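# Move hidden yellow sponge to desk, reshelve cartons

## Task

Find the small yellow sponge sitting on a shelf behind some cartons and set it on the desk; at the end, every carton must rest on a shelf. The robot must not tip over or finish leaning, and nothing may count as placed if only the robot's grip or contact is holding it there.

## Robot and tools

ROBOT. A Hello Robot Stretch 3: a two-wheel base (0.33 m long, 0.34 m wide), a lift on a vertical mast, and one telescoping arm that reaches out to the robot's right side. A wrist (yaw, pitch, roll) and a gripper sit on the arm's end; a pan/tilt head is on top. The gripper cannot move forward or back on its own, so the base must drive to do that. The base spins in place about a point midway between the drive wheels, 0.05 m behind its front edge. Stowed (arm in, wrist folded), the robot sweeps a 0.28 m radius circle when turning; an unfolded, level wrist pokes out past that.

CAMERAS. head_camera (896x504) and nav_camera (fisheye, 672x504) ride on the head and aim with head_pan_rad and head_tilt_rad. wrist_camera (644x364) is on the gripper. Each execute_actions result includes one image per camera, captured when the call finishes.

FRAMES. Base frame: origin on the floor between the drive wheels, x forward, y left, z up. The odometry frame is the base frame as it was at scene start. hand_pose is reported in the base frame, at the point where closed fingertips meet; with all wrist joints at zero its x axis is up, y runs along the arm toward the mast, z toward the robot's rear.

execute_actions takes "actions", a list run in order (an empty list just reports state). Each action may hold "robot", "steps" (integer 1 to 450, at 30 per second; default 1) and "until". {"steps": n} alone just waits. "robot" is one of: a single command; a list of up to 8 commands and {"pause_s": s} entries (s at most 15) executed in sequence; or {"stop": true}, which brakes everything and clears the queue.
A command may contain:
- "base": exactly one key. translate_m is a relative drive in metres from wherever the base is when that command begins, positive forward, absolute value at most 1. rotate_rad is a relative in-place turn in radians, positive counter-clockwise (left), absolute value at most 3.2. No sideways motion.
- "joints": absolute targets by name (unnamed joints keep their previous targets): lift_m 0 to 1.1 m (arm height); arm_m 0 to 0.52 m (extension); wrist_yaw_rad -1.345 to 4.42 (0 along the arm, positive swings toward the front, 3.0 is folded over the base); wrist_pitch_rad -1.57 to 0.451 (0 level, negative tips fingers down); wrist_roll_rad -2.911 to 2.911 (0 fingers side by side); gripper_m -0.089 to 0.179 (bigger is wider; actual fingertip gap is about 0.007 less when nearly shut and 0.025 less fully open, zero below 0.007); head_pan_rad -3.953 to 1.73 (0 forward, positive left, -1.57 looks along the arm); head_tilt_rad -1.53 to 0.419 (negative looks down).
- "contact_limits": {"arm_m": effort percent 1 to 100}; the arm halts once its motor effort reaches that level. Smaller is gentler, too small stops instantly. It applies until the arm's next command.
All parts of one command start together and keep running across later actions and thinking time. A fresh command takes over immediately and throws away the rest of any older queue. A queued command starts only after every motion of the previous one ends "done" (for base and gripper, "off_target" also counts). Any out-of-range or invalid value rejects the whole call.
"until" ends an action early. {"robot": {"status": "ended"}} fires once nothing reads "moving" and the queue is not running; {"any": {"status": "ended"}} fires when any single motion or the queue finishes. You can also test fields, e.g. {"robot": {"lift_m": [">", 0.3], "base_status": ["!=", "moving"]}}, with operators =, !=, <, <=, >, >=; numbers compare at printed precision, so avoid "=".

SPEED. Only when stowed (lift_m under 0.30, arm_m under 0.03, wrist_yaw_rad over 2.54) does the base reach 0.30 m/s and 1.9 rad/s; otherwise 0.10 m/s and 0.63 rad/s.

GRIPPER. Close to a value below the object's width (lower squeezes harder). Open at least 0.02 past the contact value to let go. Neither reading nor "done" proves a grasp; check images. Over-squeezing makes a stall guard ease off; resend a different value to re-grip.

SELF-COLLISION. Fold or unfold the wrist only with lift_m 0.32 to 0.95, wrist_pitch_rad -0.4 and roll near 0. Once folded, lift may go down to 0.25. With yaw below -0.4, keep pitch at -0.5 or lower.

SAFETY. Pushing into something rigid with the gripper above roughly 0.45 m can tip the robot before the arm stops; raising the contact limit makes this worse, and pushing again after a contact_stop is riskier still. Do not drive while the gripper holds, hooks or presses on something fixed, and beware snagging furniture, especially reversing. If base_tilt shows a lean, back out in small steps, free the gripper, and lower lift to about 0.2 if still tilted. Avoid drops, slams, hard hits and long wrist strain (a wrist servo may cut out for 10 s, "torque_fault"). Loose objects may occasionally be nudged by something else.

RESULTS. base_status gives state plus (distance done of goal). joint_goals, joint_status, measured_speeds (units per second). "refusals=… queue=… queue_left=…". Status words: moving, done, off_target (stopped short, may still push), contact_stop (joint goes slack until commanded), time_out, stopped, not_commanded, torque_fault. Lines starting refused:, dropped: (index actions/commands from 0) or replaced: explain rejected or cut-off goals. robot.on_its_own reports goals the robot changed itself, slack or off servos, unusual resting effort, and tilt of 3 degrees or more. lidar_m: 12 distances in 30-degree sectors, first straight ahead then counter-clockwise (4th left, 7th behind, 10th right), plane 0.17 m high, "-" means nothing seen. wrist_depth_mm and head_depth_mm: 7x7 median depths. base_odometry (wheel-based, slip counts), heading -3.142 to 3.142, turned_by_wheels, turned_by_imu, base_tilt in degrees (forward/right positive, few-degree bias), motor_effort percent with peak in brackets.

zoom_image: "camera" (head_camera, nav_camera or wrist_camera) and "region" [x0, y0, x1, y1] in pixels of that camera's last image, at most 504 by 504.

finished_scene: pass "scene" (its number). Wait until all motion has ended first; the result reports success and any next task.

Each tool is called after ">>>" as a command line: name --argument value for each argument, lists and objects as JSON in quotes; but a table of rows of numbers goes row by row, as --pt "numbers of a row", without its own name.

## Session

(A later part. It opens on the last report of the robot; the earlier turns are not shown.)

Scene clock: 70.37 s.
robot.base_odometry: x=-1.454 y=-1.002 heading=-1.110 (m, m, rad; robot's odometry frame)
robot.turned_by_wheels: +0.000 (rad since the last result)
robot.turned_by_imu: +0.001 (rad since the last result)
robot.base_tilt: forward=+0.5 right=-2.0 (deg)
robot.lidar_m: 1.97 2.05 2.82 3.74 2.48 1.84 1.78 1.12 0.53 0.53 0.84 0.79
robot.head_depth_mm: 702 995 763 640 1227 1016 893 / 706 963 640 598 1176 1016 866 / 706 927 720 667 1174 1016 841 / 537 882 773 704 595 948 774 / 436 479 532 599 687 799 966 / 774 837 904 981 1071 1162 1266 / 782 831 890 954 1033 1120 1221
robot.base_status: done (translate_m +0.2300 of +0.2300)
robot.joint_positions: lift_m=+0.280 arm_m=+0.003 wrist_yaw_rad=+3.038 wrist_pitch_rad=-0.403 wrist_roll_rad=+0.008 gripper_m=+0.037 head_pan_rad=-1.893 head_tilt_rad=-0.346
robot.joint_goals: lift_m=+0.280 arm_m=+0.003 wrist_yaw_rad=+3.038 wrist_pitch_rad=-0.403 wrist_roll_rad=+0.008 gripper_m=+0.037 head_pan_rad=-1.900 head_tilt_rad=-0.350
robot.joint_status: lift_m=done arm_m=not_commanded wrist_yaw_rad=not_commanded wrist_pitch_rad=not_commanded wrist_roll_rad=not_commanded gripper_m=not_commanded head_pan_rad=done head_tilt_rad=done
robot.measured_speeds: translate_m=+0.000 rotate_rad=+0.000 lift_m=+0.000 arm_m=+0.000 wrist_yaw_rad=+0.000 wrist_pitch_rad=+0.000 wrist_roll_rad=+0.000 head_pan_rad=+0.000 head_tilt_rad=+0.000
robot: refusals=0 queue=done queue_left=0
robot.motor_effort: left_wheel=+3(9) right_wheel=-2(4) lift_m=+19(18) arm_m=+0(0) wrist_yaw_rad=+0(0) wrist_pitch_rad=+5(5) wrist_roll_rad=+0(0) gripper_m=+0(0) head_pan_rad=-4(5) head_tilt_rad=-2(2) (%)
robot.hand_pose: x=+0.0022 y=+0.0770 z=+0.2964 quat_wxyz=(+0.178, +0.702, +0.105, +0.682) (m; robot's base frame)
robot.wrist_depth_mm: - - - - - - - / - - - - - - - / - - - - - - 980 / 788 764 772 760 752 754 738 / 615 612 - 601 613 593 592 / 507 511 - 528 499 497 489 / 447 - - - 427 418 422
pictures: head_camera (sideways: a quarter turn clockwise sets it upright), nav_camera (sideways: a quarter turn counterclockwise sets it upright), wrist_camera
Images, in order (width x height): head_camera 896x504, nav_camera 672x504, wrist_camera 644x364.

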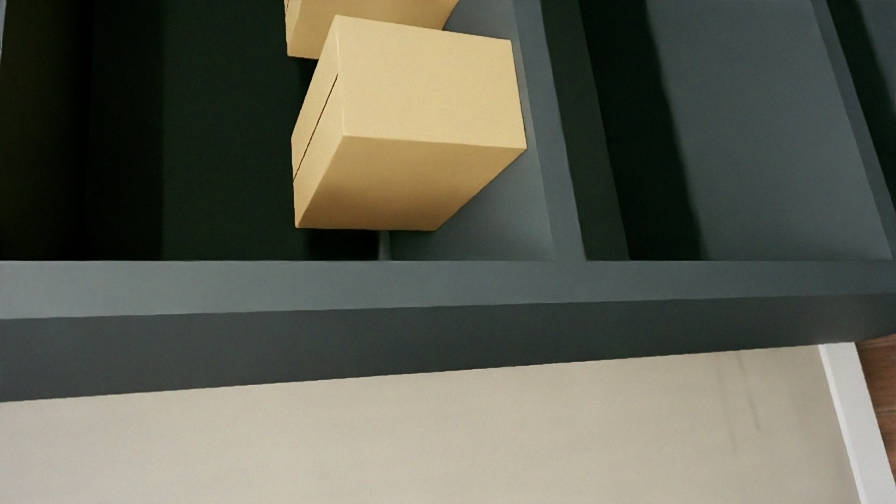

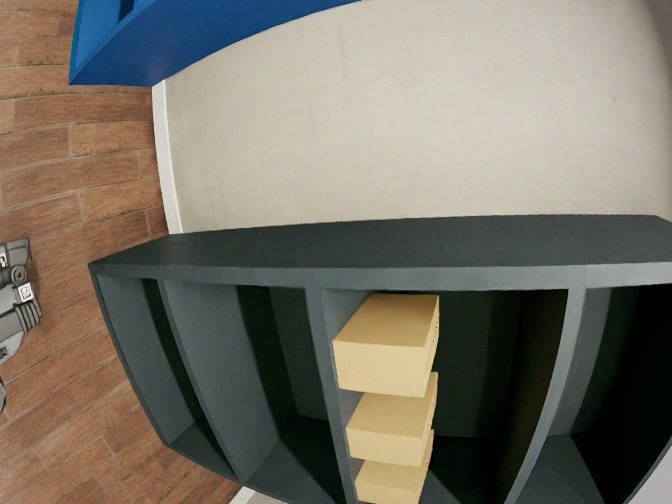

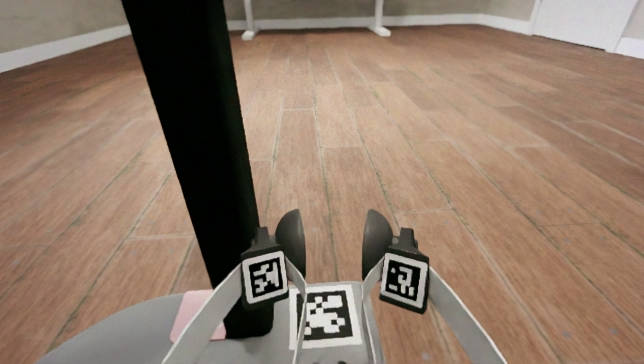

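>>> execute_actions --actions '[{"robot":{"base":{"translate_m":0.42},"joints":{"head_pan_rad":-1.2}},"steps":450,"until":{"robot":{"status":"ended"}}}]'

>>> execute_actions --actions '[{"robot":{"base":{"translate_m":0.24}},"steps":450,"until":{"robot":{"status":"ended"}}}]'

>>> execute_actions --actions '[{"robot":{"base":{"translate_m":0.24}},"steps":450,"until":{"robot":{"status":"ended"}}}]'

Scene clock: 81.43 s.
robot.base_odometry: x=-1.267 y=-1.378 heading=-1.110 (m, m, rad; robot's odometry frame)
robot.turned_by_wheels: +0.000 (rad since the last result)
robot.turned_by_imu: +0.003 (rad since the last result)
robot.base_tilt: forward=+0.4 right=-1.8 (deg)
robot.lidar_m: 1.55 1.62 2.24 3.40 3.05 2.27 2.19 0.75 0.76 0.67 0.56 1.18
robot.head_depth_mm: 792 842 897 963 1032 1124 1214 / 699 801 902 984 1078 1176 1276 / 478 525 582 653 746 866 1038 / 455 486 524 567 611 680 766 / 715 971 723 682 1210 1015 865 / 719 1010 633 636 1265 1011 893 / 720 1061 781 696 1276 1009 1225
robot.base_status: done (translate_m +0.4200 of +0.4200)
robot.joint_positions: lift_m=+0.280 arm_m=+0.003 wrist_yaw_rad=+3.038 wrist_pitch_rad=-0.403 wrist_roll_rad=+0.008 gripper_m=+0.037 head_pan_rad=-1.207 head_tilt_rad=-0.346
robot.joint_goals: lift_m=+0.280 arm_m=+0.003 wrist_yaw_rad=+3.038 wrist_pitch_rad=-0.403 wrist_roll_rad=+0.008 gripper_m=+0.037 head_pan_rad=-1.200 head_tilt_rad=-0.350
robot.joint_status: lift_m=done arm_m=not_commanded wrist_yaw_rad=not_commanded wrist_pitch_rad=not_commanded wrist_roll_rad=not_commanded gripper_m=not_commanded head_pan_rad=done head_tilt_rad=done
robot.measured_speeds: translate_m=+0.000 rotate_rad=+0.000 lift_m=+0.000 arm_m=+0.000 wrist_yaw_rad=+0.000 wrist_pitch_rad=+0.000 wrist_roll_rad=+0.000 head_pan_rad=+0.000 head_tilt_rad=+0.000
robot: refusals=0 queue=done queue_left=0
robot.motor_effort: left_wheel=+2(9) right_wheel=-2(5) lift_m=+20(19) arm_m=+0(0) wrist_yaw_rad=+0(0) wrist_pitch_rad=+4(5) wrist_roll_rad=+1(0) gripper_m=+0(0) head_pan_rad=+3(48) head_tilt_rad=-3(2) (%)
robot.hand_pose: x=+0.0022 y=+0.0770 z=+0.2964 quat_wxyz=(+0.178, +0.702, +0.105, +0.682) (m; robot's base frame)
robot.wrist_depth_mm: - - - - - - - / - - - - - - - / - - - - - - 994 / 776 760 773 760 754 755 732 / 615 621 - 609 622 600 589 / 512 506 - 529 501 496 487 / 449 - - - 422 421 421
pictures: head_camera (sideways: a quarter turn clockwise sets it upright), nav_camera (sideways: a quarter turn counterclockwise sets it upright), wrist_camera
Images, in order (width x height): head_camera 896x504, nav_camera 672x504, wrist_camera 644x364.

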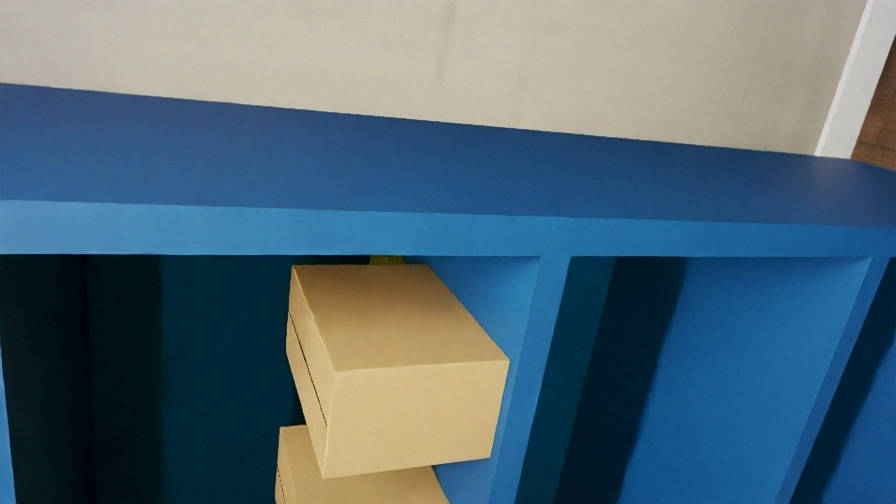

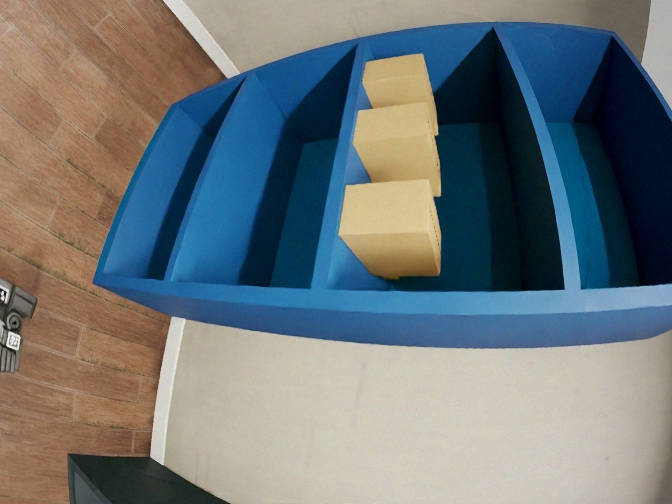

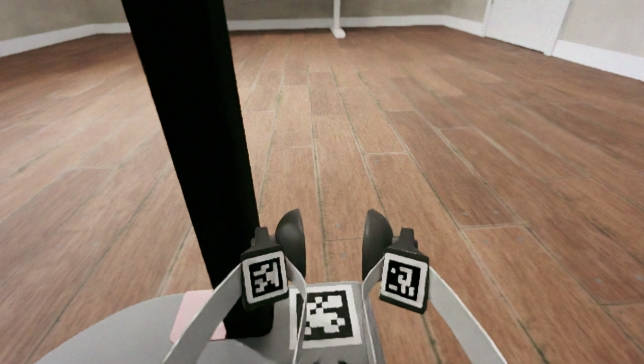

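Scene clock: 83.90 s.
robot.base_odometry: x=-1.161 y=-1.593 heading=-1.110 (m, m, rad; robot's odometry frame)
robot.turned_by_wheels: +0.000 (rad since the last result)
robot.turned_by_imu: +0.002 (rad since the last result)
robot.base_tilt: forward=+0.3 right=-2.0 (deg)
robot.lidar_m: 1.32 1.37 1.90 3.75 3.37 2.51 2.44 0.93 1.03 0.53 1.02 0.97
robot.head_depth_mm: 703 830 883 803 572 980 756 / 708 864 640 557 573 1016 817 / 710 897 637 553 592 1014 820 / 714 933 966 704 1172 1013 819 / 715 975 723 687 1218 1012 866 / 720 1016 632 640 1270 1013 1196 / 722 1055 781 700 1219 1011 1225
robot.base_status: done (translate_m +0.2400 of +0.2400)
robot.joint_positions: lift_m=+0.280 arm_m=+0.003 wrist_yaw_rad=+3.038 wrist_pitch_rad=-0.403 wrist_roll_rad=+0.008 gripper_m=+0.037 head_pan_rad=-1.207 head_tilt_rad=-0.346
robot.joint_goals: lift_m=+0.280 arm_m=+0.003 wrist_yaw_rad=+3.038 wrist_pitch_rad=-0.403 wrist_roll_rad=+0.008 gripper_m=+0.037 head_pan_rad=-1.200 head_tilt_rad=-0.350
robot.joint_status: lift_m=done arm_m=not_commanded wrist_yaw_rad=not_commanded wrist_pitch_rad=not_commanded wrist_roll_rad=not_commanded gripper_m=not_commanded head_pan_rad=done head_tilt_rad=done
robot.measured_speeds: translate_m=+0.000 rotate_rad=+0.000 lift_m=+0.000 arm_m=+0.000 wrist_yaw_rad=+0.000 wrist_pitch_rad=+0.000 wrist_roll_rad=+0.000 head_pan_rad=+0.000 head_tilt_rad=+0.000
robot: refusals=0 queue=done queue_left=0
robot.motor_effort: left_wheel=+2(8) right_wheel=-2(4) lift_m=+19(20) arm_m=+0(0) wrist_yaw_rad=+0(0) wrist_pitch_rad=+5(5) wrist_roll_rad=+0(0) gripper_m=+0(1) head_pan_rad=+4(5) head_tilt_rad=-3(2) (%)
robot.hand_pose: x=+0.0022 y=+0.0770 z=+0.2964 quat_wxyz=(+0.178, +0.702, +0.105, +0.682) (m; robot's base frame)
robot.wrist_depth_mm: - - - - - - - / - - - - - - - / - - - - - - 990 / 782 771 770 772 745 747 743 / 625 608 - 605 616 597 588 / 507 511 - 527 499 497 489 / 451 - - - 426 423 421
pictures: head_camera (sideways: a quarter turn clockwise sets it upright), nav_camera (sideways: a quarter turn counterclockwise sets it upright), wrist_camera
Images, in order (width x height): head_camera 896x504, nav_camera 672x504, wrist_camera 644x364.

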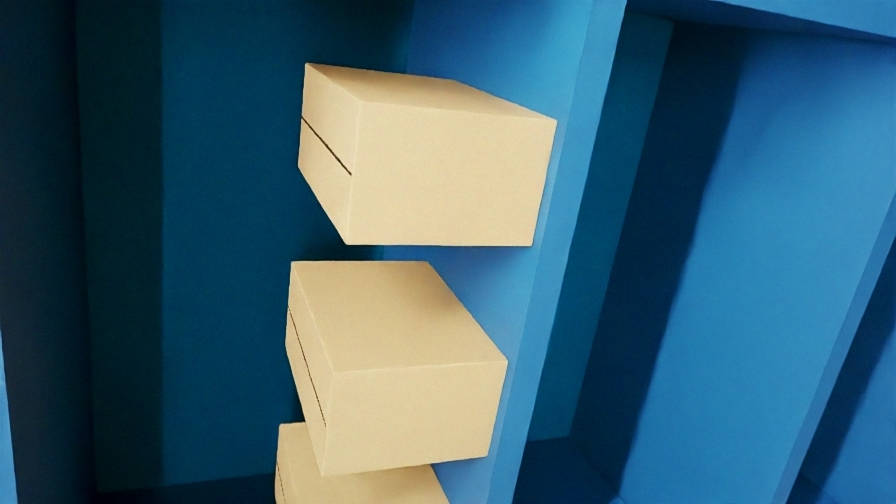

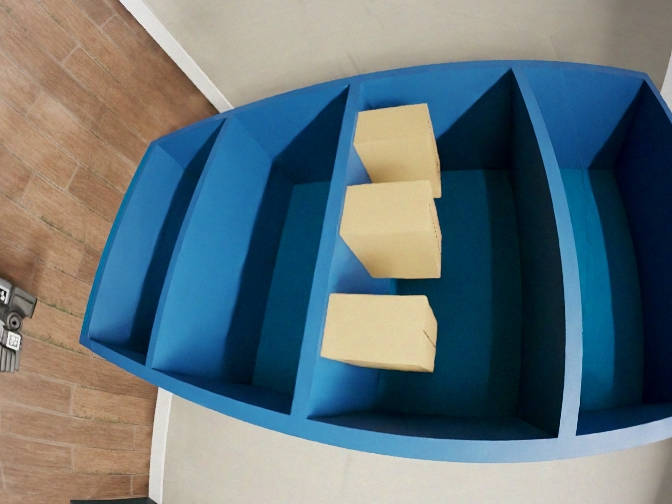

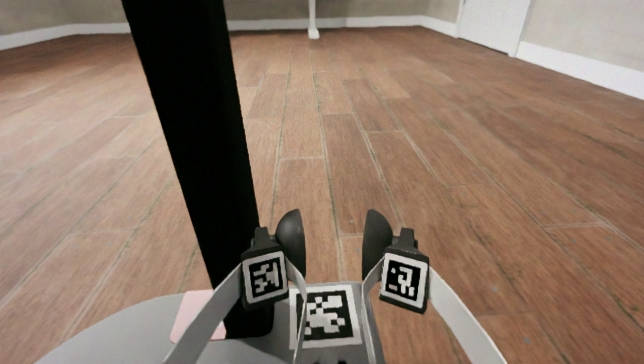

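Scene clock: 86.37 s.
robot.base_odometry: x=-1.054 y=-1.808 heading=-1.110 (m, m, rad; robot's odometry frame)
robot.turned_by_wheels: +0.000 (rad since the last result)
robot.turned_by_imu: +0.001 (rad since the last result)
robot.base_tilt: forward=+0.4 right=-1.9 (deg)
robot.lidar_m: 1.08 1.13 1.56 3.73 3.72 2.75 1.96 1.14 0.59 0.98 0.80 0.79
robot.head_depth_mm: 704 835 887 803 572 1018 818 / 705 865 639 561 574 1016 820 / 709 902 636 559 597 1016 818 / 711 937 971 705 1178 1013 843 / 715 980 724 687 1208 1012 864 / 716 902 630 646 1038 1011 1099 / 710 773 771 701 879 918 982
robot.base_status: done (translate_m +0.2400 of +0.2400)
robot.joint_positions: lift_m=+0.280 arm_m=+0.003 wrist_yaw_rad=+3.038 wrist_pitch_rad=-0.403 wrist_roll_rad=+0.008 gripper_m=+0.037 head_pan_rad=-1.207 head_tilt_rad=-0.346
robot.joint_goals: lift_m=+0.280 arm_m=+0.003 wrist_yaw_rad=+3.038 wrist_pitch_rad=-0.403 wrist_roll_rad=+0.008 gripper_m=+0.037 head_pan_rad=-1.200 head_tilt_rad=-0.350
robot.joint_status: lift_m=done arm_m=not_commanded wrist_yaw_rad=not_commanded wrist_pitch_rad=not_commanded wrist_roll_rad=not_commanded gripper_m=not_commanded head_pan_rad=done head_tilt_rad=done
robot.measured_speeds: translate_m=+0.000 rotate_rad=+0.000 lift_m=+0.000 arm_m=+0.000 wrist_yaw_rad=+0.000 wrist_pitch_rad=+0.000 wrist_roll_rad=+0.000 head_pan_rad=+0.000 head_tilt_rad=+0.000
robot: refusals=0 queue=done queue_left=0
robot.motor_effort: left_wheel=+2(10) right_wheel=-1(3) lift_m=+20(18) arm_m=+0(0) wrist_yaw_rad=+0(0) wrist_pitch_rad=+5(5) wrist_roll_rad=+0(0) gripper_m=+1(1) head_pan_rad=+4(4) head_tilt_rad=-2(1) (%)
robot.hand_pose: x=+0.0022 y=+0.0770 z=+0.2964 quat_wxyz=(+0.178, +0.702, +0.105, +0.682) (m; robot's base frame)
robot.wrist_depth_mm: - - - - - - - / - - - - - - - / - - - - - - 989 / 772 770 762 768 741 739 731 / 621 607 - 604 623 596 588 / 510 512 - 523 495 494 491 / 448 - - - 424 420 421
pictures: head_camera (sideways: a quarter turn clockwise sets it upright), nav_camera (sideways: a quarter turn counterclockwise sets it upright), wrist_camera
Images, in order (width x height): head_camera 896x504, nav_camera 672x504, wrist_camera 644x364.

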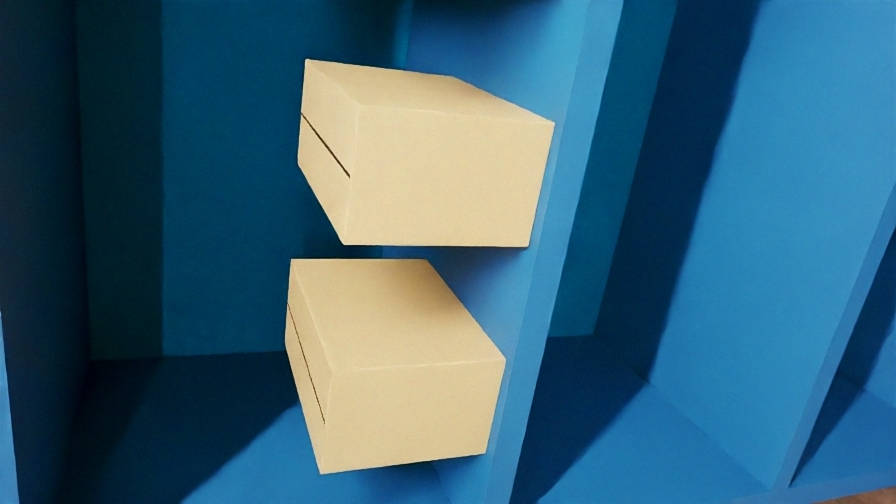

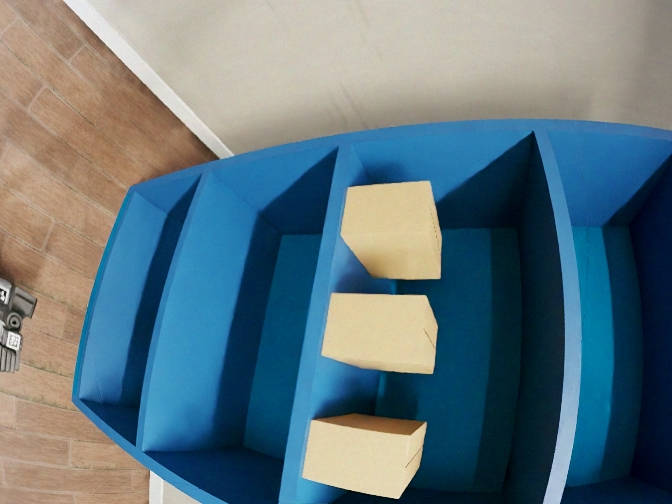

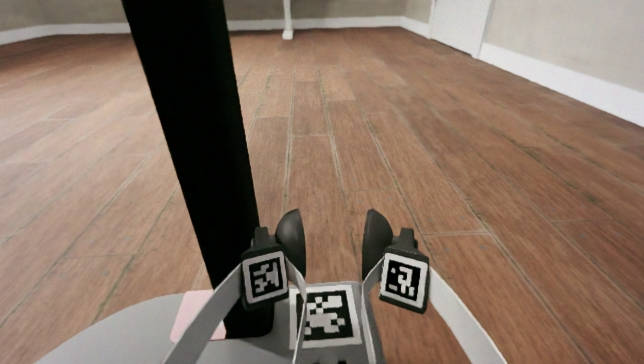

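>>> execute_actions --actions '[{"robot":[{"base":{"translate_m":-0.05},"joints":{"lift_m":0.36,"head_pan_rad":-1.65,"head_tilt_rad":-0.45}},{"joints":{"lift_m":0.9,"wrist_yaw_rad":0,"gripper_m":0.179}},{"joints":{"lift_m":0.99,"wrist_pitch_rad":0}}],"steps":450,"until":{"robot":{"status":"ended"}}}]'

Scene clock: 107.73 s.
robot.base_odometry: x=-1.076 y=-1.763 heading=-1.110 (m, m, rad; robot's odometry frame)
robot.turned_by_wheels: +0.000 (rad since the last result)
robot.turned_by_imu: +0.000 (rad since the last result)
robot.base_tilt: forward=+0.4 right=-2.0 (deg)
robot.lidar_m: 1.13 1.18 1.63 3.72 3.64 2.71 2.62 1.10 0.57 0.87 0.87 0.82
robot.head_depth_mm: 543 548 553 574 - - - / 754 764 775 679 868 - - / 808 871 536 569 - - - / 802 853 518 553 - - - / 799 860 861 579 1129 892 1122 / 797 863 909 670 1119 917 821 / 791 839 525 562 1118 918 821
robot.base_status: done (translate_m -0.0500 of -0.0500)
robot.joint_positions: lift_m=+0.990 arm_m=+0.003 wrist_yaw_rad=+0.003 wrist_pitch_rad=-0.021 wrist_roll_rad=+0.008 gripper_m=+0.179 head_pan_rad=-1.643 head_tilt_rad=-0.444
robot.joint_goals: lift_m=+0.990 arm_m=+0.003 wrist_yaw_rad=+0.000 wrist_pitch_rad=+0.000 wrist_roll_rad=+0.008 gripper_m=+0.179 head_pan_rad=-1.650 head_tilt_rad=-0.450
robot.joint_status: lift_m=done arm_m=not_commanded wrist_yaw_rad=done wrist_pitch_rad=done wrist_roll_rad=not_commanded gripper_m=done head_pan_rad=done head_tilt_rad=done
robot.measured_speeds: translate_m=+0.000 rotate_rad=+0.000 lift_m=+0.000 arm_m=+0.000 wrist_yaw_rad=+0.000 wrist_pitch_rad=+0.000 wrist_roll_rad=+0.000 head_pan_rad=+0.000 head_tilt_rad=+0.000
robot: refusals=0 queue=done queue_left=0
robot.motor_effort: left_wheel=+3(8) right_wheel=-1(7) lift_m=+35(36) arm_m=+0(0) wrist_yaw_rad=-2(2) wrist_pitch_rad=+6(7) wrist_roll_rad=+0(0) gripper_m=+0(98) head_pan_rad=-4(39) head_tilt_rad=-2(17) (%)
robot.hand_pose: x=-0.0208 y=-0.4037 z=+1.0987 quat_wxyz=(+0.704, +0.009, -0.710, -0.007) (m; robot's base frame)
robot.wrist_depth_mm: 686 714 704 684 678 363 260 / 695 738 720 703 698 360 268 / 399 312 534 300 529 362 274 / 398 319 475 309 307 361 712 / 413 328 423 318 406 385 750 / 336 327 330 324 321 326 765 / 726 864 842 829 678 359 819
pictures: head_camera (sideways: a quarter turn clockwise sets it upright), nav_camera (sideways: a quarter turn counterclockwise sets it upright), wrist_camera
Images, in order (width x height): head_camera 896x504, nav_camera 672x504, wrist_camera 644x364.

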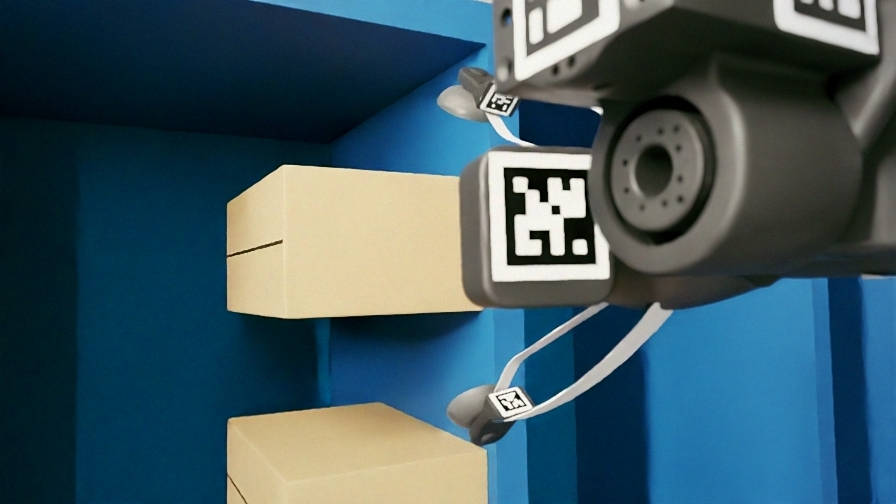

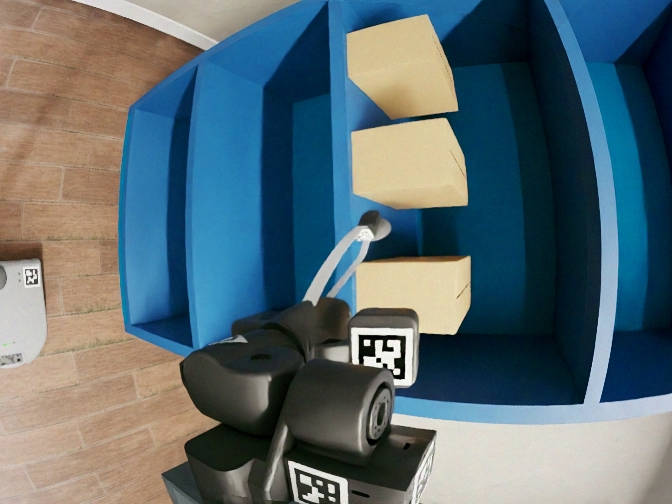

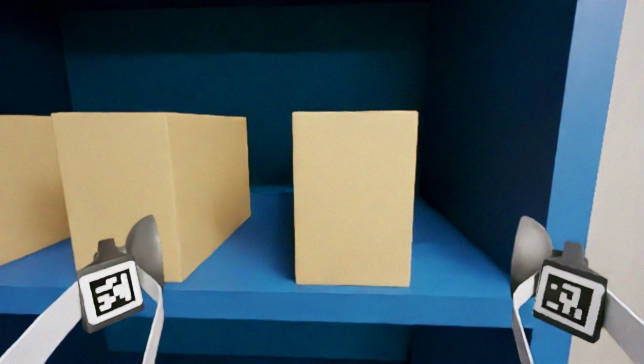

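>>> execute_actions --actions '[{"robot":[{"base":{"translate_m":-0.145},"joints":{"lift_m":0.975,"gripper_m":0.0,"wrist_roll_rad":1.57,"arm_m":0.1,"head_pan_rad":-1.5}}],"steps":450,"until":{"robot":{"status":"ended"}}}]'

Scene clock: 120.97 s.
robot.base_odometry: x=-1.141 y=-1.633 heading=-1.110 (m, m, rad; robot's odometry frame)
robot.turned_by_wheels: +0.000 (rad since the last result)
robot.turned_by_imu: +0.000 (rad since the last result)
robot.base_tilt: forward=+0.4 right=-2.0 (deg)
robot.lidar_m: 1.27 1.33 1.84 3.27 3.43 2.56 2.48 0.97 1.03 0.53 1.02 0.93
robot.head_depth_mm: 405 450 922 - - - 1290 / 606 566 531 535 - - 1255 / 796 866 923 640 - 881 823 / 805 856 551 579 1082 921 1126 / 811 860 522 568 1138 918 1127 / 817 886 542 585 1152 918 1123 / 821 877 685 634 1162 917 1154
robot.base_status: done (translate_m -0.1450 of -0.1450)
robot.joint_positions: lift_m=+0.975 arm_m=+0.100 wrist_yaw_rad=+0.002 wrist_pitch_rad=-0.021 wrist_roll_rad=+1.567 gripper_m=+0.000 head_pan_rad=-1.507 head_tilt_rad=-0.444
robot.joint_goals: lift_m=+0.975 arm_m=+0.100 wrist_yaw_rad=+0.000 wrist_pitch_rad=+0.000 wrist_roll_rad=+1.570 gripper_m=+0.000 head_pan_rad=-1.500 head_tilt_rad=-0.450
robot.joint_status: lift_m=done arm_m=done wrist_yaw_rad=done wrist_pitch_rad=done wrist_roll_rad=done gripper_m=done head_pan_rad=done head_tilt_rad=done
robot.measured_speeds: translate_m=+0.000 rotate_rad=+0.000 lift_m=+0.000 arm_m=+0.000 wrist_yaw_rad=+0.000 wrist_pitch_rad=+0.000 wrist_roll_rad=+0.000 head_pan_rad=+0.000 head_tilt_rad=+0.000
robot: refusals=0 queue=done queue_left=0
robot.motor_effort: left_wheel=+2(3) right_wheel=-2(3) lift_m=+18(37) arm_m=+5(5) wrist_yaw_rad=-1(1) wrist_pitch_rad=+6(6) wrist_roll_rad=+2(4) gripper_m=-1(97) head_pan_rad=+4(24) head_tilt_rad=-3(3) (%)
robot.hand_pose: x=-0.0208 y=-0.5003 z=+1.0844 quat_wxyz=(+0.002, +0.001, -1.000, -0.011) (m; robot's base frame)
robot.wrist_depth_mm: 613 622 609 619 619 620 613 / 184 185 622 627 624 618 620 / 187 188 188 187 187 187 187 / 380 560 652 653 321 195 620 / 382 556 664 425 302 201 626 / 383 553 688 234 250 207 624 / 384 566 230 228 228 214 619
pictures: head_camera (sideways: a quarter turn clockwise sets it upright), nav_camera (sideways: a quarter turn counterclockwise sets it upright), wrist_camera
Images, in order (width x height): head_camera 896x504, nav_camera 672x504, wrist_camera 644x364.

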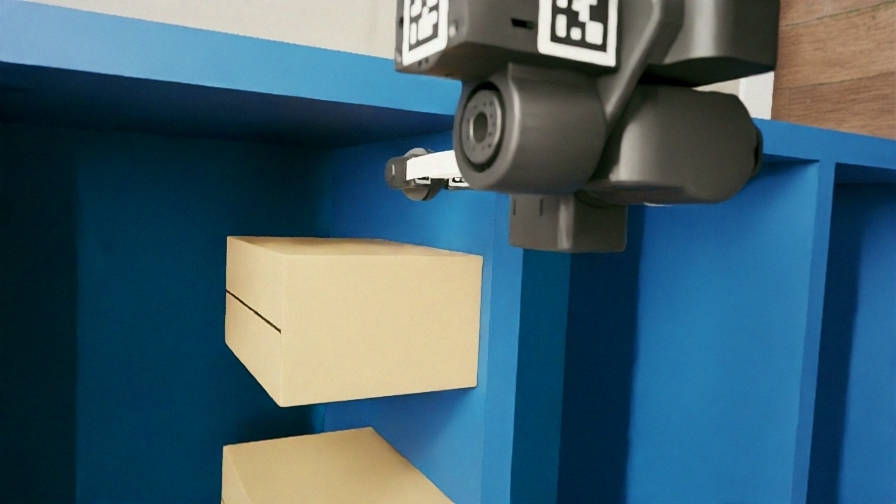

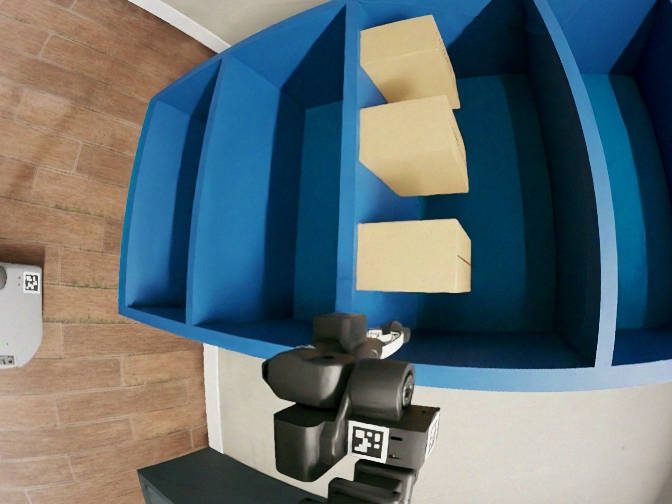

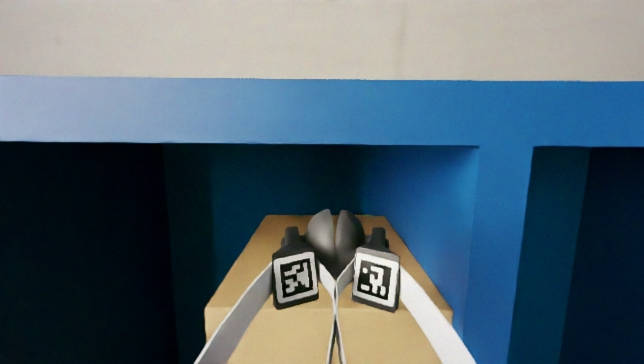

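>>> execute_actions --actions '[{"robot":[{"base":{"translate_m":0.02},"joints":{"lift_m":0.96,"arm_m":0.25},"contact_limits":{"arm_m":20}}],"steps":450,"until":{"robot":{"status":"ended"}}}]'

>>> execute_actions --actions '[{"robot":[{"base":{"translate_m":0.07}}],"steps":450,"until":{"robot":{"status":"ended"}}}]'

Scene clock: 133.77 s.
robot.base_odometry: x=-1.132 y=-1.651 heading=-1.110 (m, m, rad; robot's odometry frame)
robot.turned_by_wheels: +0.000 (rad since the last result)
robot.turned_by_imu: +0.000 (rad since the last result)
robot.base_tilt: forward=+0.5 right=-1.9 (deg)
robot.lidar_m: 1.25 1.30 1.81 3.73 3.47 2.58 2.50 0.99 1.03 0.53 1.02 0.92
robot.head_depth_mm: 414 445 475 - 1179 1313 1283 / 764 714 688 - 626 717 1195 / 797 868 928 - 1087 921 820 / 804 852 524 565 1121 918 1129 / 808 867 523 568 1137 918 1125 / 817 888 860 606 1153 920 1128 / 822 873 639 607 1158 917 1150
robot.base_status: done (translate_m +0.0200 of +0.0200)
robot.joint_positions: lift_m=+0.960 arm_m=+0.250 wrist_yaw_rad=+0.002 wrist_pitch_rad=-0.021 wrist_roll_rad=+1.567 gripper_m=+0.000 head_pan_rad=-1.507 head_tilt_rad=-0.444
robot.joint_goals: lift_m=+0.960 arm_m=+0.250 wrist_yaw_rad=+0.000 wrist_pitch_rad=+0.000 wrist_roll_rad=+1.570 gripper_m=+0.000 head_pan_rad=-1.500 head_tilt_rad=-0.450
robot.joint_status: lift_m=done arm_m=done wrist_yaw_rad=done wrist_pitch_rad=done wrist_roll_rad=done gripper_m=done head_pan_rad=done head_tilt_rad=done
robot.measured_speeds: translate_m=+0.000 rotate_rad=+0.000 lift_m=+0.000 arm_m=+0.000 wrist_yaw_rad=+0.000 wrist_pitch_rad=+0.000 wrist_roll_rad=+0.000 head_pan_rad=+0.000 head_tilt_rad=+0.000
robot: refusals=0 queue=done queue_left=0
robot.motor_effort: left_wheel=+2(6) right_wheel=-1(2) lift_m=+18(18) arm_m=+6(5) wrist_yaw_rad=-1(1) wrist_pitch_rad=+6(6) wrist_roll_rad=+2(2) gripper_m=-2(2) head_pan_rad=+4(4) head_tilt_rad=-3(3) (%)
robot.contact_limits: arm_m 20 (drawing in: default 31, maximum 52; extending or still: default 44, maximum 71)
robot.hand_pose: x=-0.0209 y=-0.6503 z=+1.0694 quat_wxyz=(+0.002, +0.001, -1.000, -0.011) (m; robot's base frame)
robot.wrist_depth_mm: - 52 49 48 51 - - / 111 86 84 82 81 80 80 / 391 485 485 486 239 137 92 / 401 504 500 500 271 136 91 / 402 510 509 505 252 136 91 / 403 527 211 193 210 136 91 / 404 167 159 159 160 135 91
pictures: head_camera (sideways: a quarter turn clockwise sets it upright), nav_camera (sideways: a quarter turn counterclockwise sets it upright), wrist_camera
Images, in order (width x height): head_camera 896x504, nav_camera 672x504, wrist_camera 644x364.

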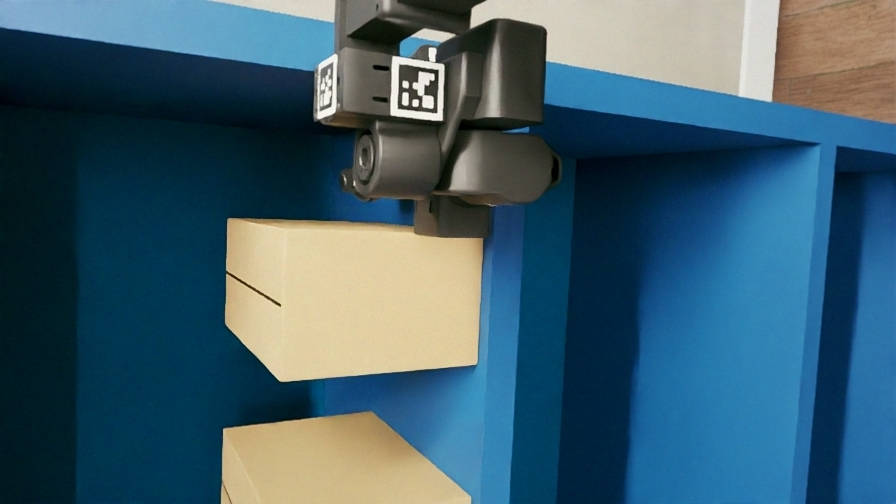

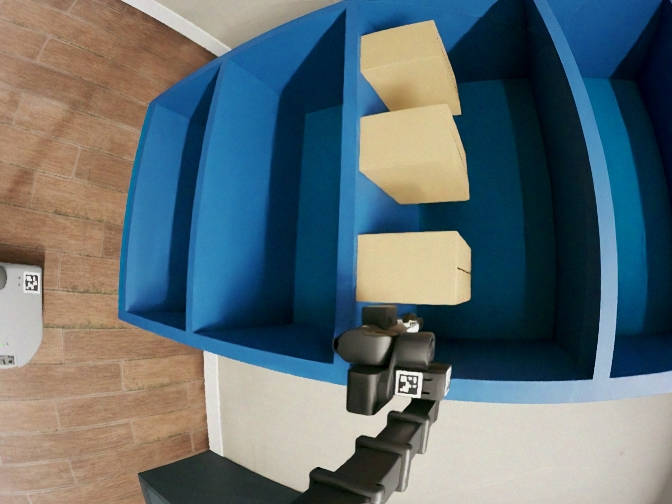

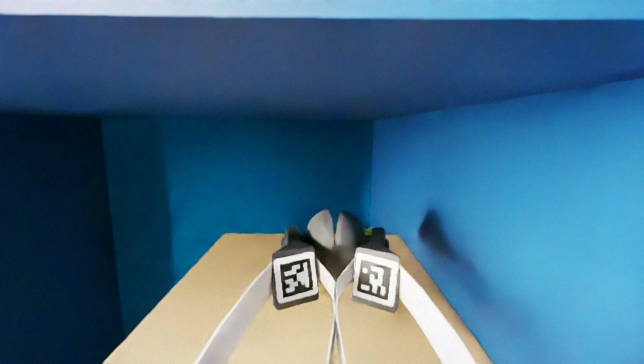

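Scene clock: 135.43 s.
robot.base_odometry: x=-1.101 y=-1.714 heading=-1.110 (m, m, rad; robot's odometry frame)
robot.turned_by_wheels: +0.000 (rad since the last result)
robot.turned_by_imu: +0.000 (rad since the last result)
robot.base_tilt: forward=+0.4 right=-1.9 (deg)
robot.lidar_m: 1.18 1.23 1.71 3.73 3.55 2.65 2.57 1.05 0.55 0.64 0.95 0.86
robot.head_depth_mm: 702 675 656 - 612 697 1227 / 791 859 916 - 1020 868 811 / 797 857 910 - 1123 921 823 / 805 853 521 565 1123 920 1128 / 812 873 530 580 1139 920 1130 / 819 869 642 606 1147 918 1129 / 821 876 534 582 1158 918 1150
robot.base_status: done (translate_m +0.0700 of +0.0700)
robot.joint_positions: lift_m=+0.960 arm_m=+0.250 wrist_yaw_rad=-0.002 wrist_pitch_rad=-0.021 wrist_roll_rad=+1.567 gripper_m=+0.000 head_pan_rad=-1.507 head_tilt_rad=-0.444
robot.joint_goals: lift_m=+0.960 arm_m=+0.250 wrist_yaw_rad=+0.000 wrist_pitch_rad=+0.000 wrist_roll_rad=+1.570 gripper_m=+0.000 head_pan_rad=-1.500 head_tilt_rad=-0.450
robot.joint_status: lift_m=done arm_m=done wrist_yaw_rad=done wrist_pitch_rad=done wrist_roll_rad=done gripper_m=done head_pan_rad=done head_tilt_rad=done
robot.measured_speeds: translate_m=+0.000 rotate_rad=+0.000 lift_m=+0.000 arm_m=+0.000 wrist_yaw_rad=+0.000 wrist_pitch_rad=+0.000 wrist_roll_rad=+0.000 head_pan_rad=+0.000 head_tilt_rad=+0.000
robot: refusals=0 queue=done queue_left=0
robot.motor_effort: left_wheel=+1(5) right_wheel=+0(2) lift_m=+19(20) arm_m=+6(6) wrist_yaw_rad=+1(2) wrist_pitch_rad=+6(6) wrist_roll_rad=+2(2) gripper_m=-3(3) head_pan_rad=+4(5) head_tilt_rad=-3(3) (%)
robot.contact_limits: arm_m 20 (drawing in: default 31, maximum 52; extending or still: default 44, maximum 71)
robot.hand_pose: x=-0.0217 y=-0.6503 z=+1.0694 quat_wxyz=(+0.002, -0.001, -1.000, -0.011) (m; robot's base frame)
robot.wrist_depth_mm: 259 255 254 251 227 138 92 / 387 477 472 473 274 137 92 / 401 487 488 488 271 137 92 / 398 501 498 495 269 136 91 / 401 511 230 255 217 136 91 / 401 174 164 152 176 136 91 / 378 127 127 128 128 123 91
pictures: head_camera (sideways: a quarter turn clockwise sets it upright), nav_camera (sideways: a quarter turn counterclockwise sets it upright), wrist_camera
Images, in order (width x height): head_camera 896x504, nav_camera 672x504, wrist_camera 644x364.

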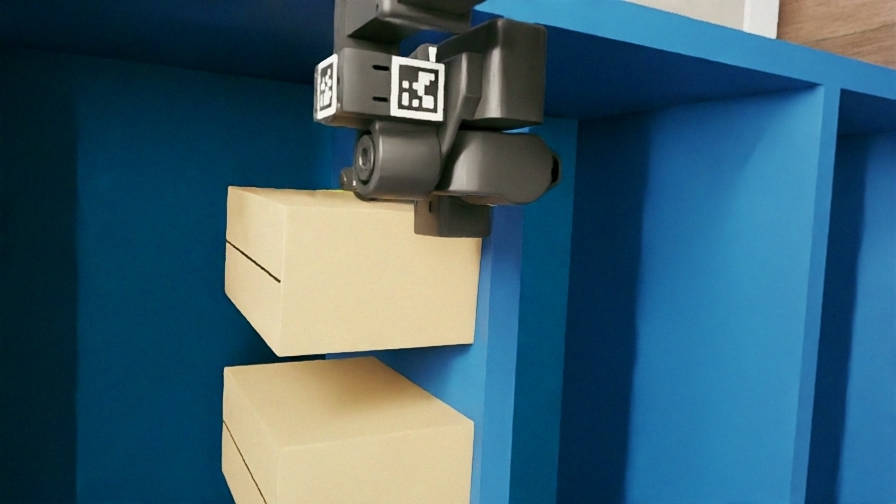

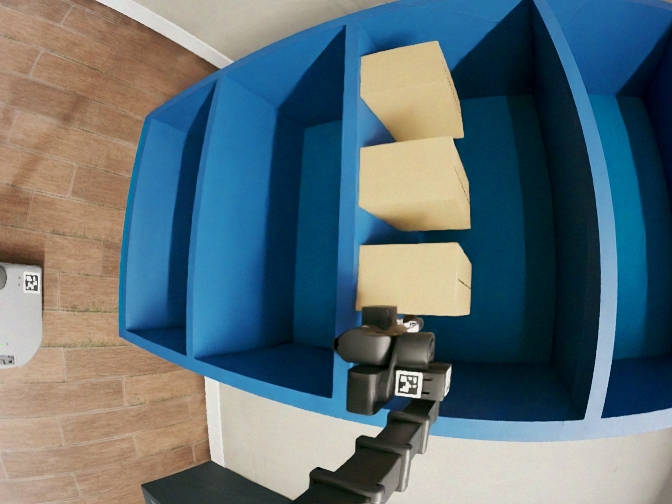

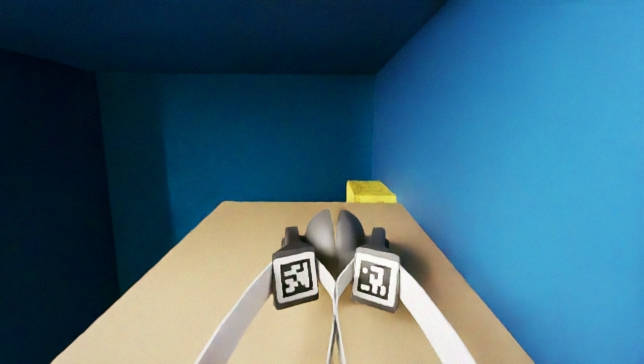

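>>> execute_actions --actions '[{"robot":[{"base":{"translate_m":0.13},"joints":{"arm_m":0.265},"contact_limits":{"arm_m":20}}],"steps":450,"until":{"robot":{"status":"ended"}}}]'

Scene clock: 144.53 s.
robot.base_odometry: x=-1.043 y=-1.830 heading=-1.110 (m, m, rad; robot's odometry frame)
robot.turned_by_wheels: +0.000 (rad since the last result)
robot.turned_by_imu: +0.001 (rad since the last result)
robot.base_tilt: forward=+0.4 right=-1.9 (deg)
robot.lidar_m: 1.06 1.10 1.52 3.24 3.73 2.79 1.98 1.16 0.60 0.98 0.77 0.77
robot.head_depth_mm: 787 853 914 - 1047 914 824 / 792 862 915 - 1121 921 823 / 801 855 824 - 1122 923 1125 / 806 857 538 581 1127 919 1126 / 812 861 549 586 1147 921 1126 / 819 875 533 581 1158 917 1157 / 826 886 545 595 1161 917 1150
robot.base_status: done (translate_m +0.1300 of +0.1300)
robot.joint_positions: lift_m=+0.960 arm_m=+0.265 wrist_yaw_rad=-0.005 wrist_pitch_rad=-0.021 wrist_roll_rad=+1.567 gripper_m=+0.000 head_pan_rad=-1.507 head_tilt_rad=-0.444
robot.joint_goals: lift_m=+0.960 arm_m=+0.265 wrist_yaw_rad=+0.000 wrist_pitch_rad=+0.000 wrist_roll_rad=+1.570 gripper_m=+0.000 head_pan_rad=-1.500 head_tilt_rad=-0.450
robot.joint_status: lift_m=done arm_m=done wrist_yaw_rad=done wrist_pitch_rad=done wrist_roll_rad=done gripper_m=done head_pan_rad=done head_tilt_rad=done
robot.measured_speeds: translate_m=+0.000 rotate_rad=+0.000 lift_m=+0.000 arm_m=+0.000 wrist_yaw_rad=+0.000 wrist_pitch_rad=+0.000 wrist_roll_rad=+0.000 head_pan_rad=+0.000 head_tilt_rad=+0.000
robot: refusals=0 queue=done queue_left=0
robot.motor_effort: left_wheel=+1(5) right_wheel=+1(4) lift_m=+18(18) arm_m=+5(8) wrist_yaw_rad=+3(4) wrist_pitch_rad=+6(6) wrist_roll_rad=+2(2) gripper_m=-2(2) head_pan_rad=+4(4) head_tilt_rad=-4(3) (%)
robot.contact_limits: arm_m 20 (drawing in: default 31, maximum 52; extending or still: default 44, maximum 71)
robot.hand_pose: x=-0.0226 y=-0.6653 z=+1.0694 quat_wxyz=(+0.002, -0.002, -1.000, -0.011) (m; robot's base frame)
robot.wrist_depth_mm: 398 454 449 453 276 138 92 / 399 464 464 459 273 137 92 / 401 478 477 478 271 137 91 / 401 490 489 484 270 136 91 / 399 501 222 242 210 136 91 / 401 181 165 150 174 136 91 / 393 130 130 130 131 126 91
pictures: head_camera (sideways: a quarter turn clockwise sets it upright), nav_camera (sideways: a quarter turn counterclockwise sets it upright), wrist_camera
Images, in order (width x height): head_camera 896x504, nav_camera 672x504, wrist_camera 644x364.

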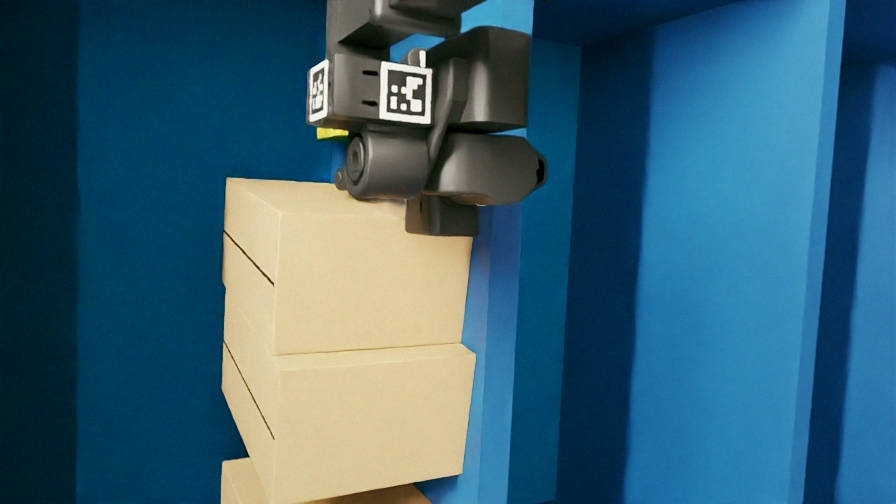

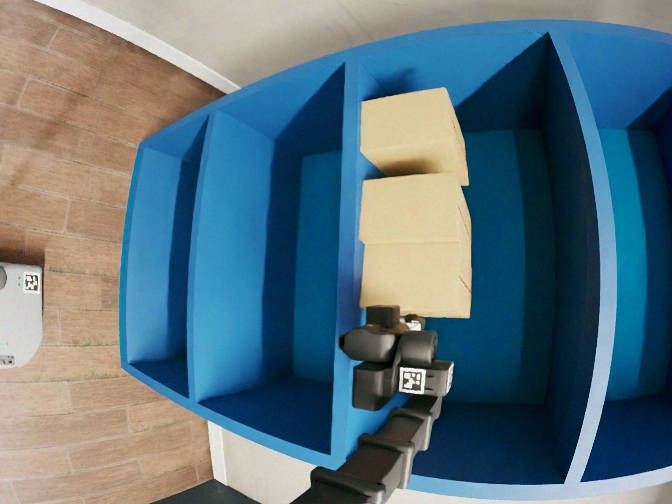

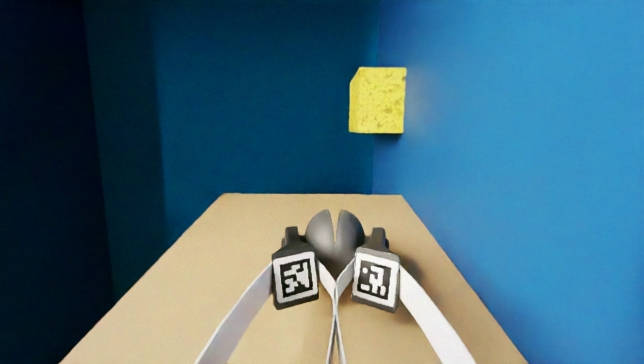

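>>> execute_actions --actions '[{"robot":[{"base":{"translate_m":-0.095},"joints":{"lift_m":1.005}},{"joints":{"wrist_roll_rad":0,"wrist_pitch_rad":-0.33,"gripper_m":0.12,"arm_m":0.36},"contact_limits":{"arm_m":20}}],"steps":450,"until":{"robot":{"status":"ended"}}}]'

Scene clock: 156.60 s.
robot.base_odometry: x=-1.085 y=-1.745 heading=-1.110 (m, m, rad; robot's odometry frame)
robot.turned_by_wheels: +0.000 (rad since the last result)
robot.turned_by_imu: +0.000 (rad since the last result)
robot.base_tilt: forward=+0.5 right=-1.9 (deg)
robot.lidar_m: 1.15 1.20 1.66 3.29 3.62 2.69 2.60 1.08 0.56 0.78 0.90 0.84
robot.head_depth_mm: 769 822 784 642 726 712 805 / 790 846 - 642 1086 922 820 / 799 865 - 608 1122 920 824 / 806 866 864 640 1119 921 1126 / 812 863 554 584 1140 920 1129 / 816 866 547 589 1152 918 1148 / 823 875 546 588 1155 916 1149
robot.base_status: done (translate_m -0.0950 of -0.0950)
robot.joint_positions: lift_m=+1.005 arm_m=+0.360 wrist_yaw_rad=-0.002 wrist_pitch_rad=-0.344 wrist_roll_rad=+0.007 gripper_m=+0.120 head_pan_rad=-1.507 head_tilt_rad=-0.444
robot.joint_goals: lift_m=+1.005 arm_m=+0.360 wrist_yaw_rad=+0.000 wrist_pitch_rad=-0.330 wrist_roll_rad=+0.000 gripper_m=+0.120 head_pan_rad=-1.500 head_tilt_rad=-0.450
robot.joint_status: lift_m=done arm_m=done wrist_yaw_rad=done wrist_pitch_rad=done wrist_roll_rad=done gripper_m=done head_pan_rad=done head_tilt_rad=done
robot.measured_speeds: translate_m=+0.000 rotate_rad=+0.000 lift_m=+0.000 arm_m=+0.000 wrist_yaw_rad=+0.000 wrist_pitch_rad=+0.000 wrist_roll_rad=+0.000 head_pan_rad=+0.000 head_tilt_rad=+0.000
robot: refusals=0 queue=done queue_left=0
robot.motor_effort: left_wheel=+2(3) right_wheel=-1(4) lift_m=+36(37) arm_m=+6(6) wrist_yaw_rad=+1(3) wrist_pitch_rad=+4(6) wrist_roll_rad=-3(4) gripper_m=+1(96) head_pan_rad=+4(4) head_tilt_rad=-4(3) (%)
robot.contact_limits: arm_m 20 (drawing in: default 31, maximum 52; extending or still: default 44, maximum 71)
robot.hand_pose: x=-0.0219 y=-0.7377 z=+1.0341 quat_wxyz=(+0.694, +0.120, -0.699, -0.122) (m; robot's base frame)
robot.wrist_depth_mm: 122 155 345 339 339 324 217 / 124 157 373 368 363 330 216 / 125 159 396 384 388 330 215 / 127 162 292 243 304 284 215 / 128 163 232 235 235 244 213 / 130 151 192 192 190 - 189 / 132 158 163 162 161 160 161
pictures: head_camera (sideways: a quarter turn clockwise sets it upright), nav_camera (sideways: a quarter turn counterclockwise sets it upright), wrist_camera
Images, in order (width x height): head_camera 896x504, nav_camera 672x504, wrist_camera 644x364.

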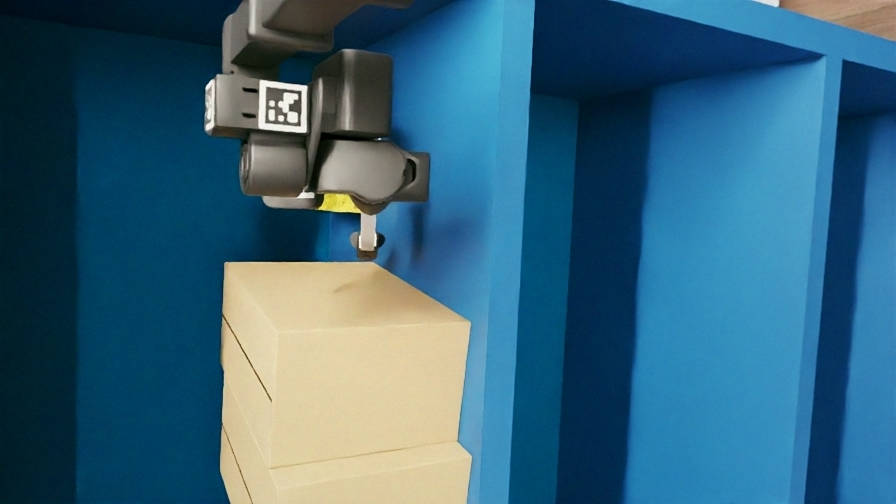

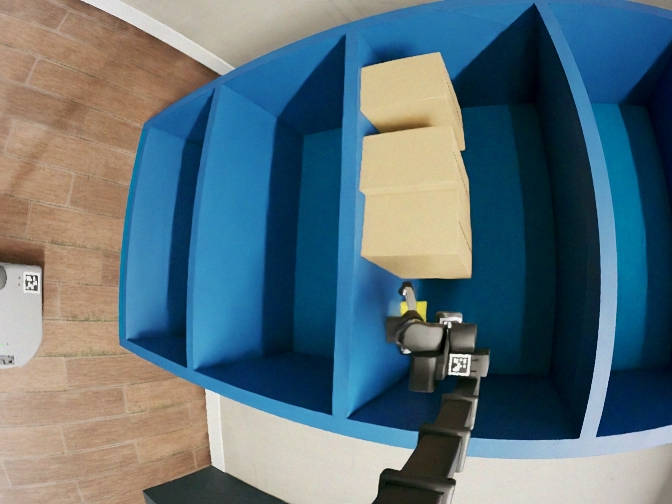

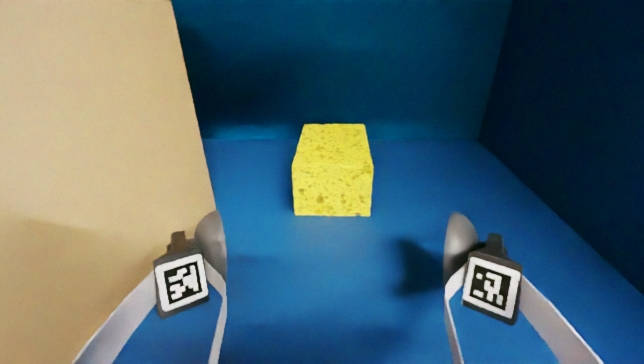

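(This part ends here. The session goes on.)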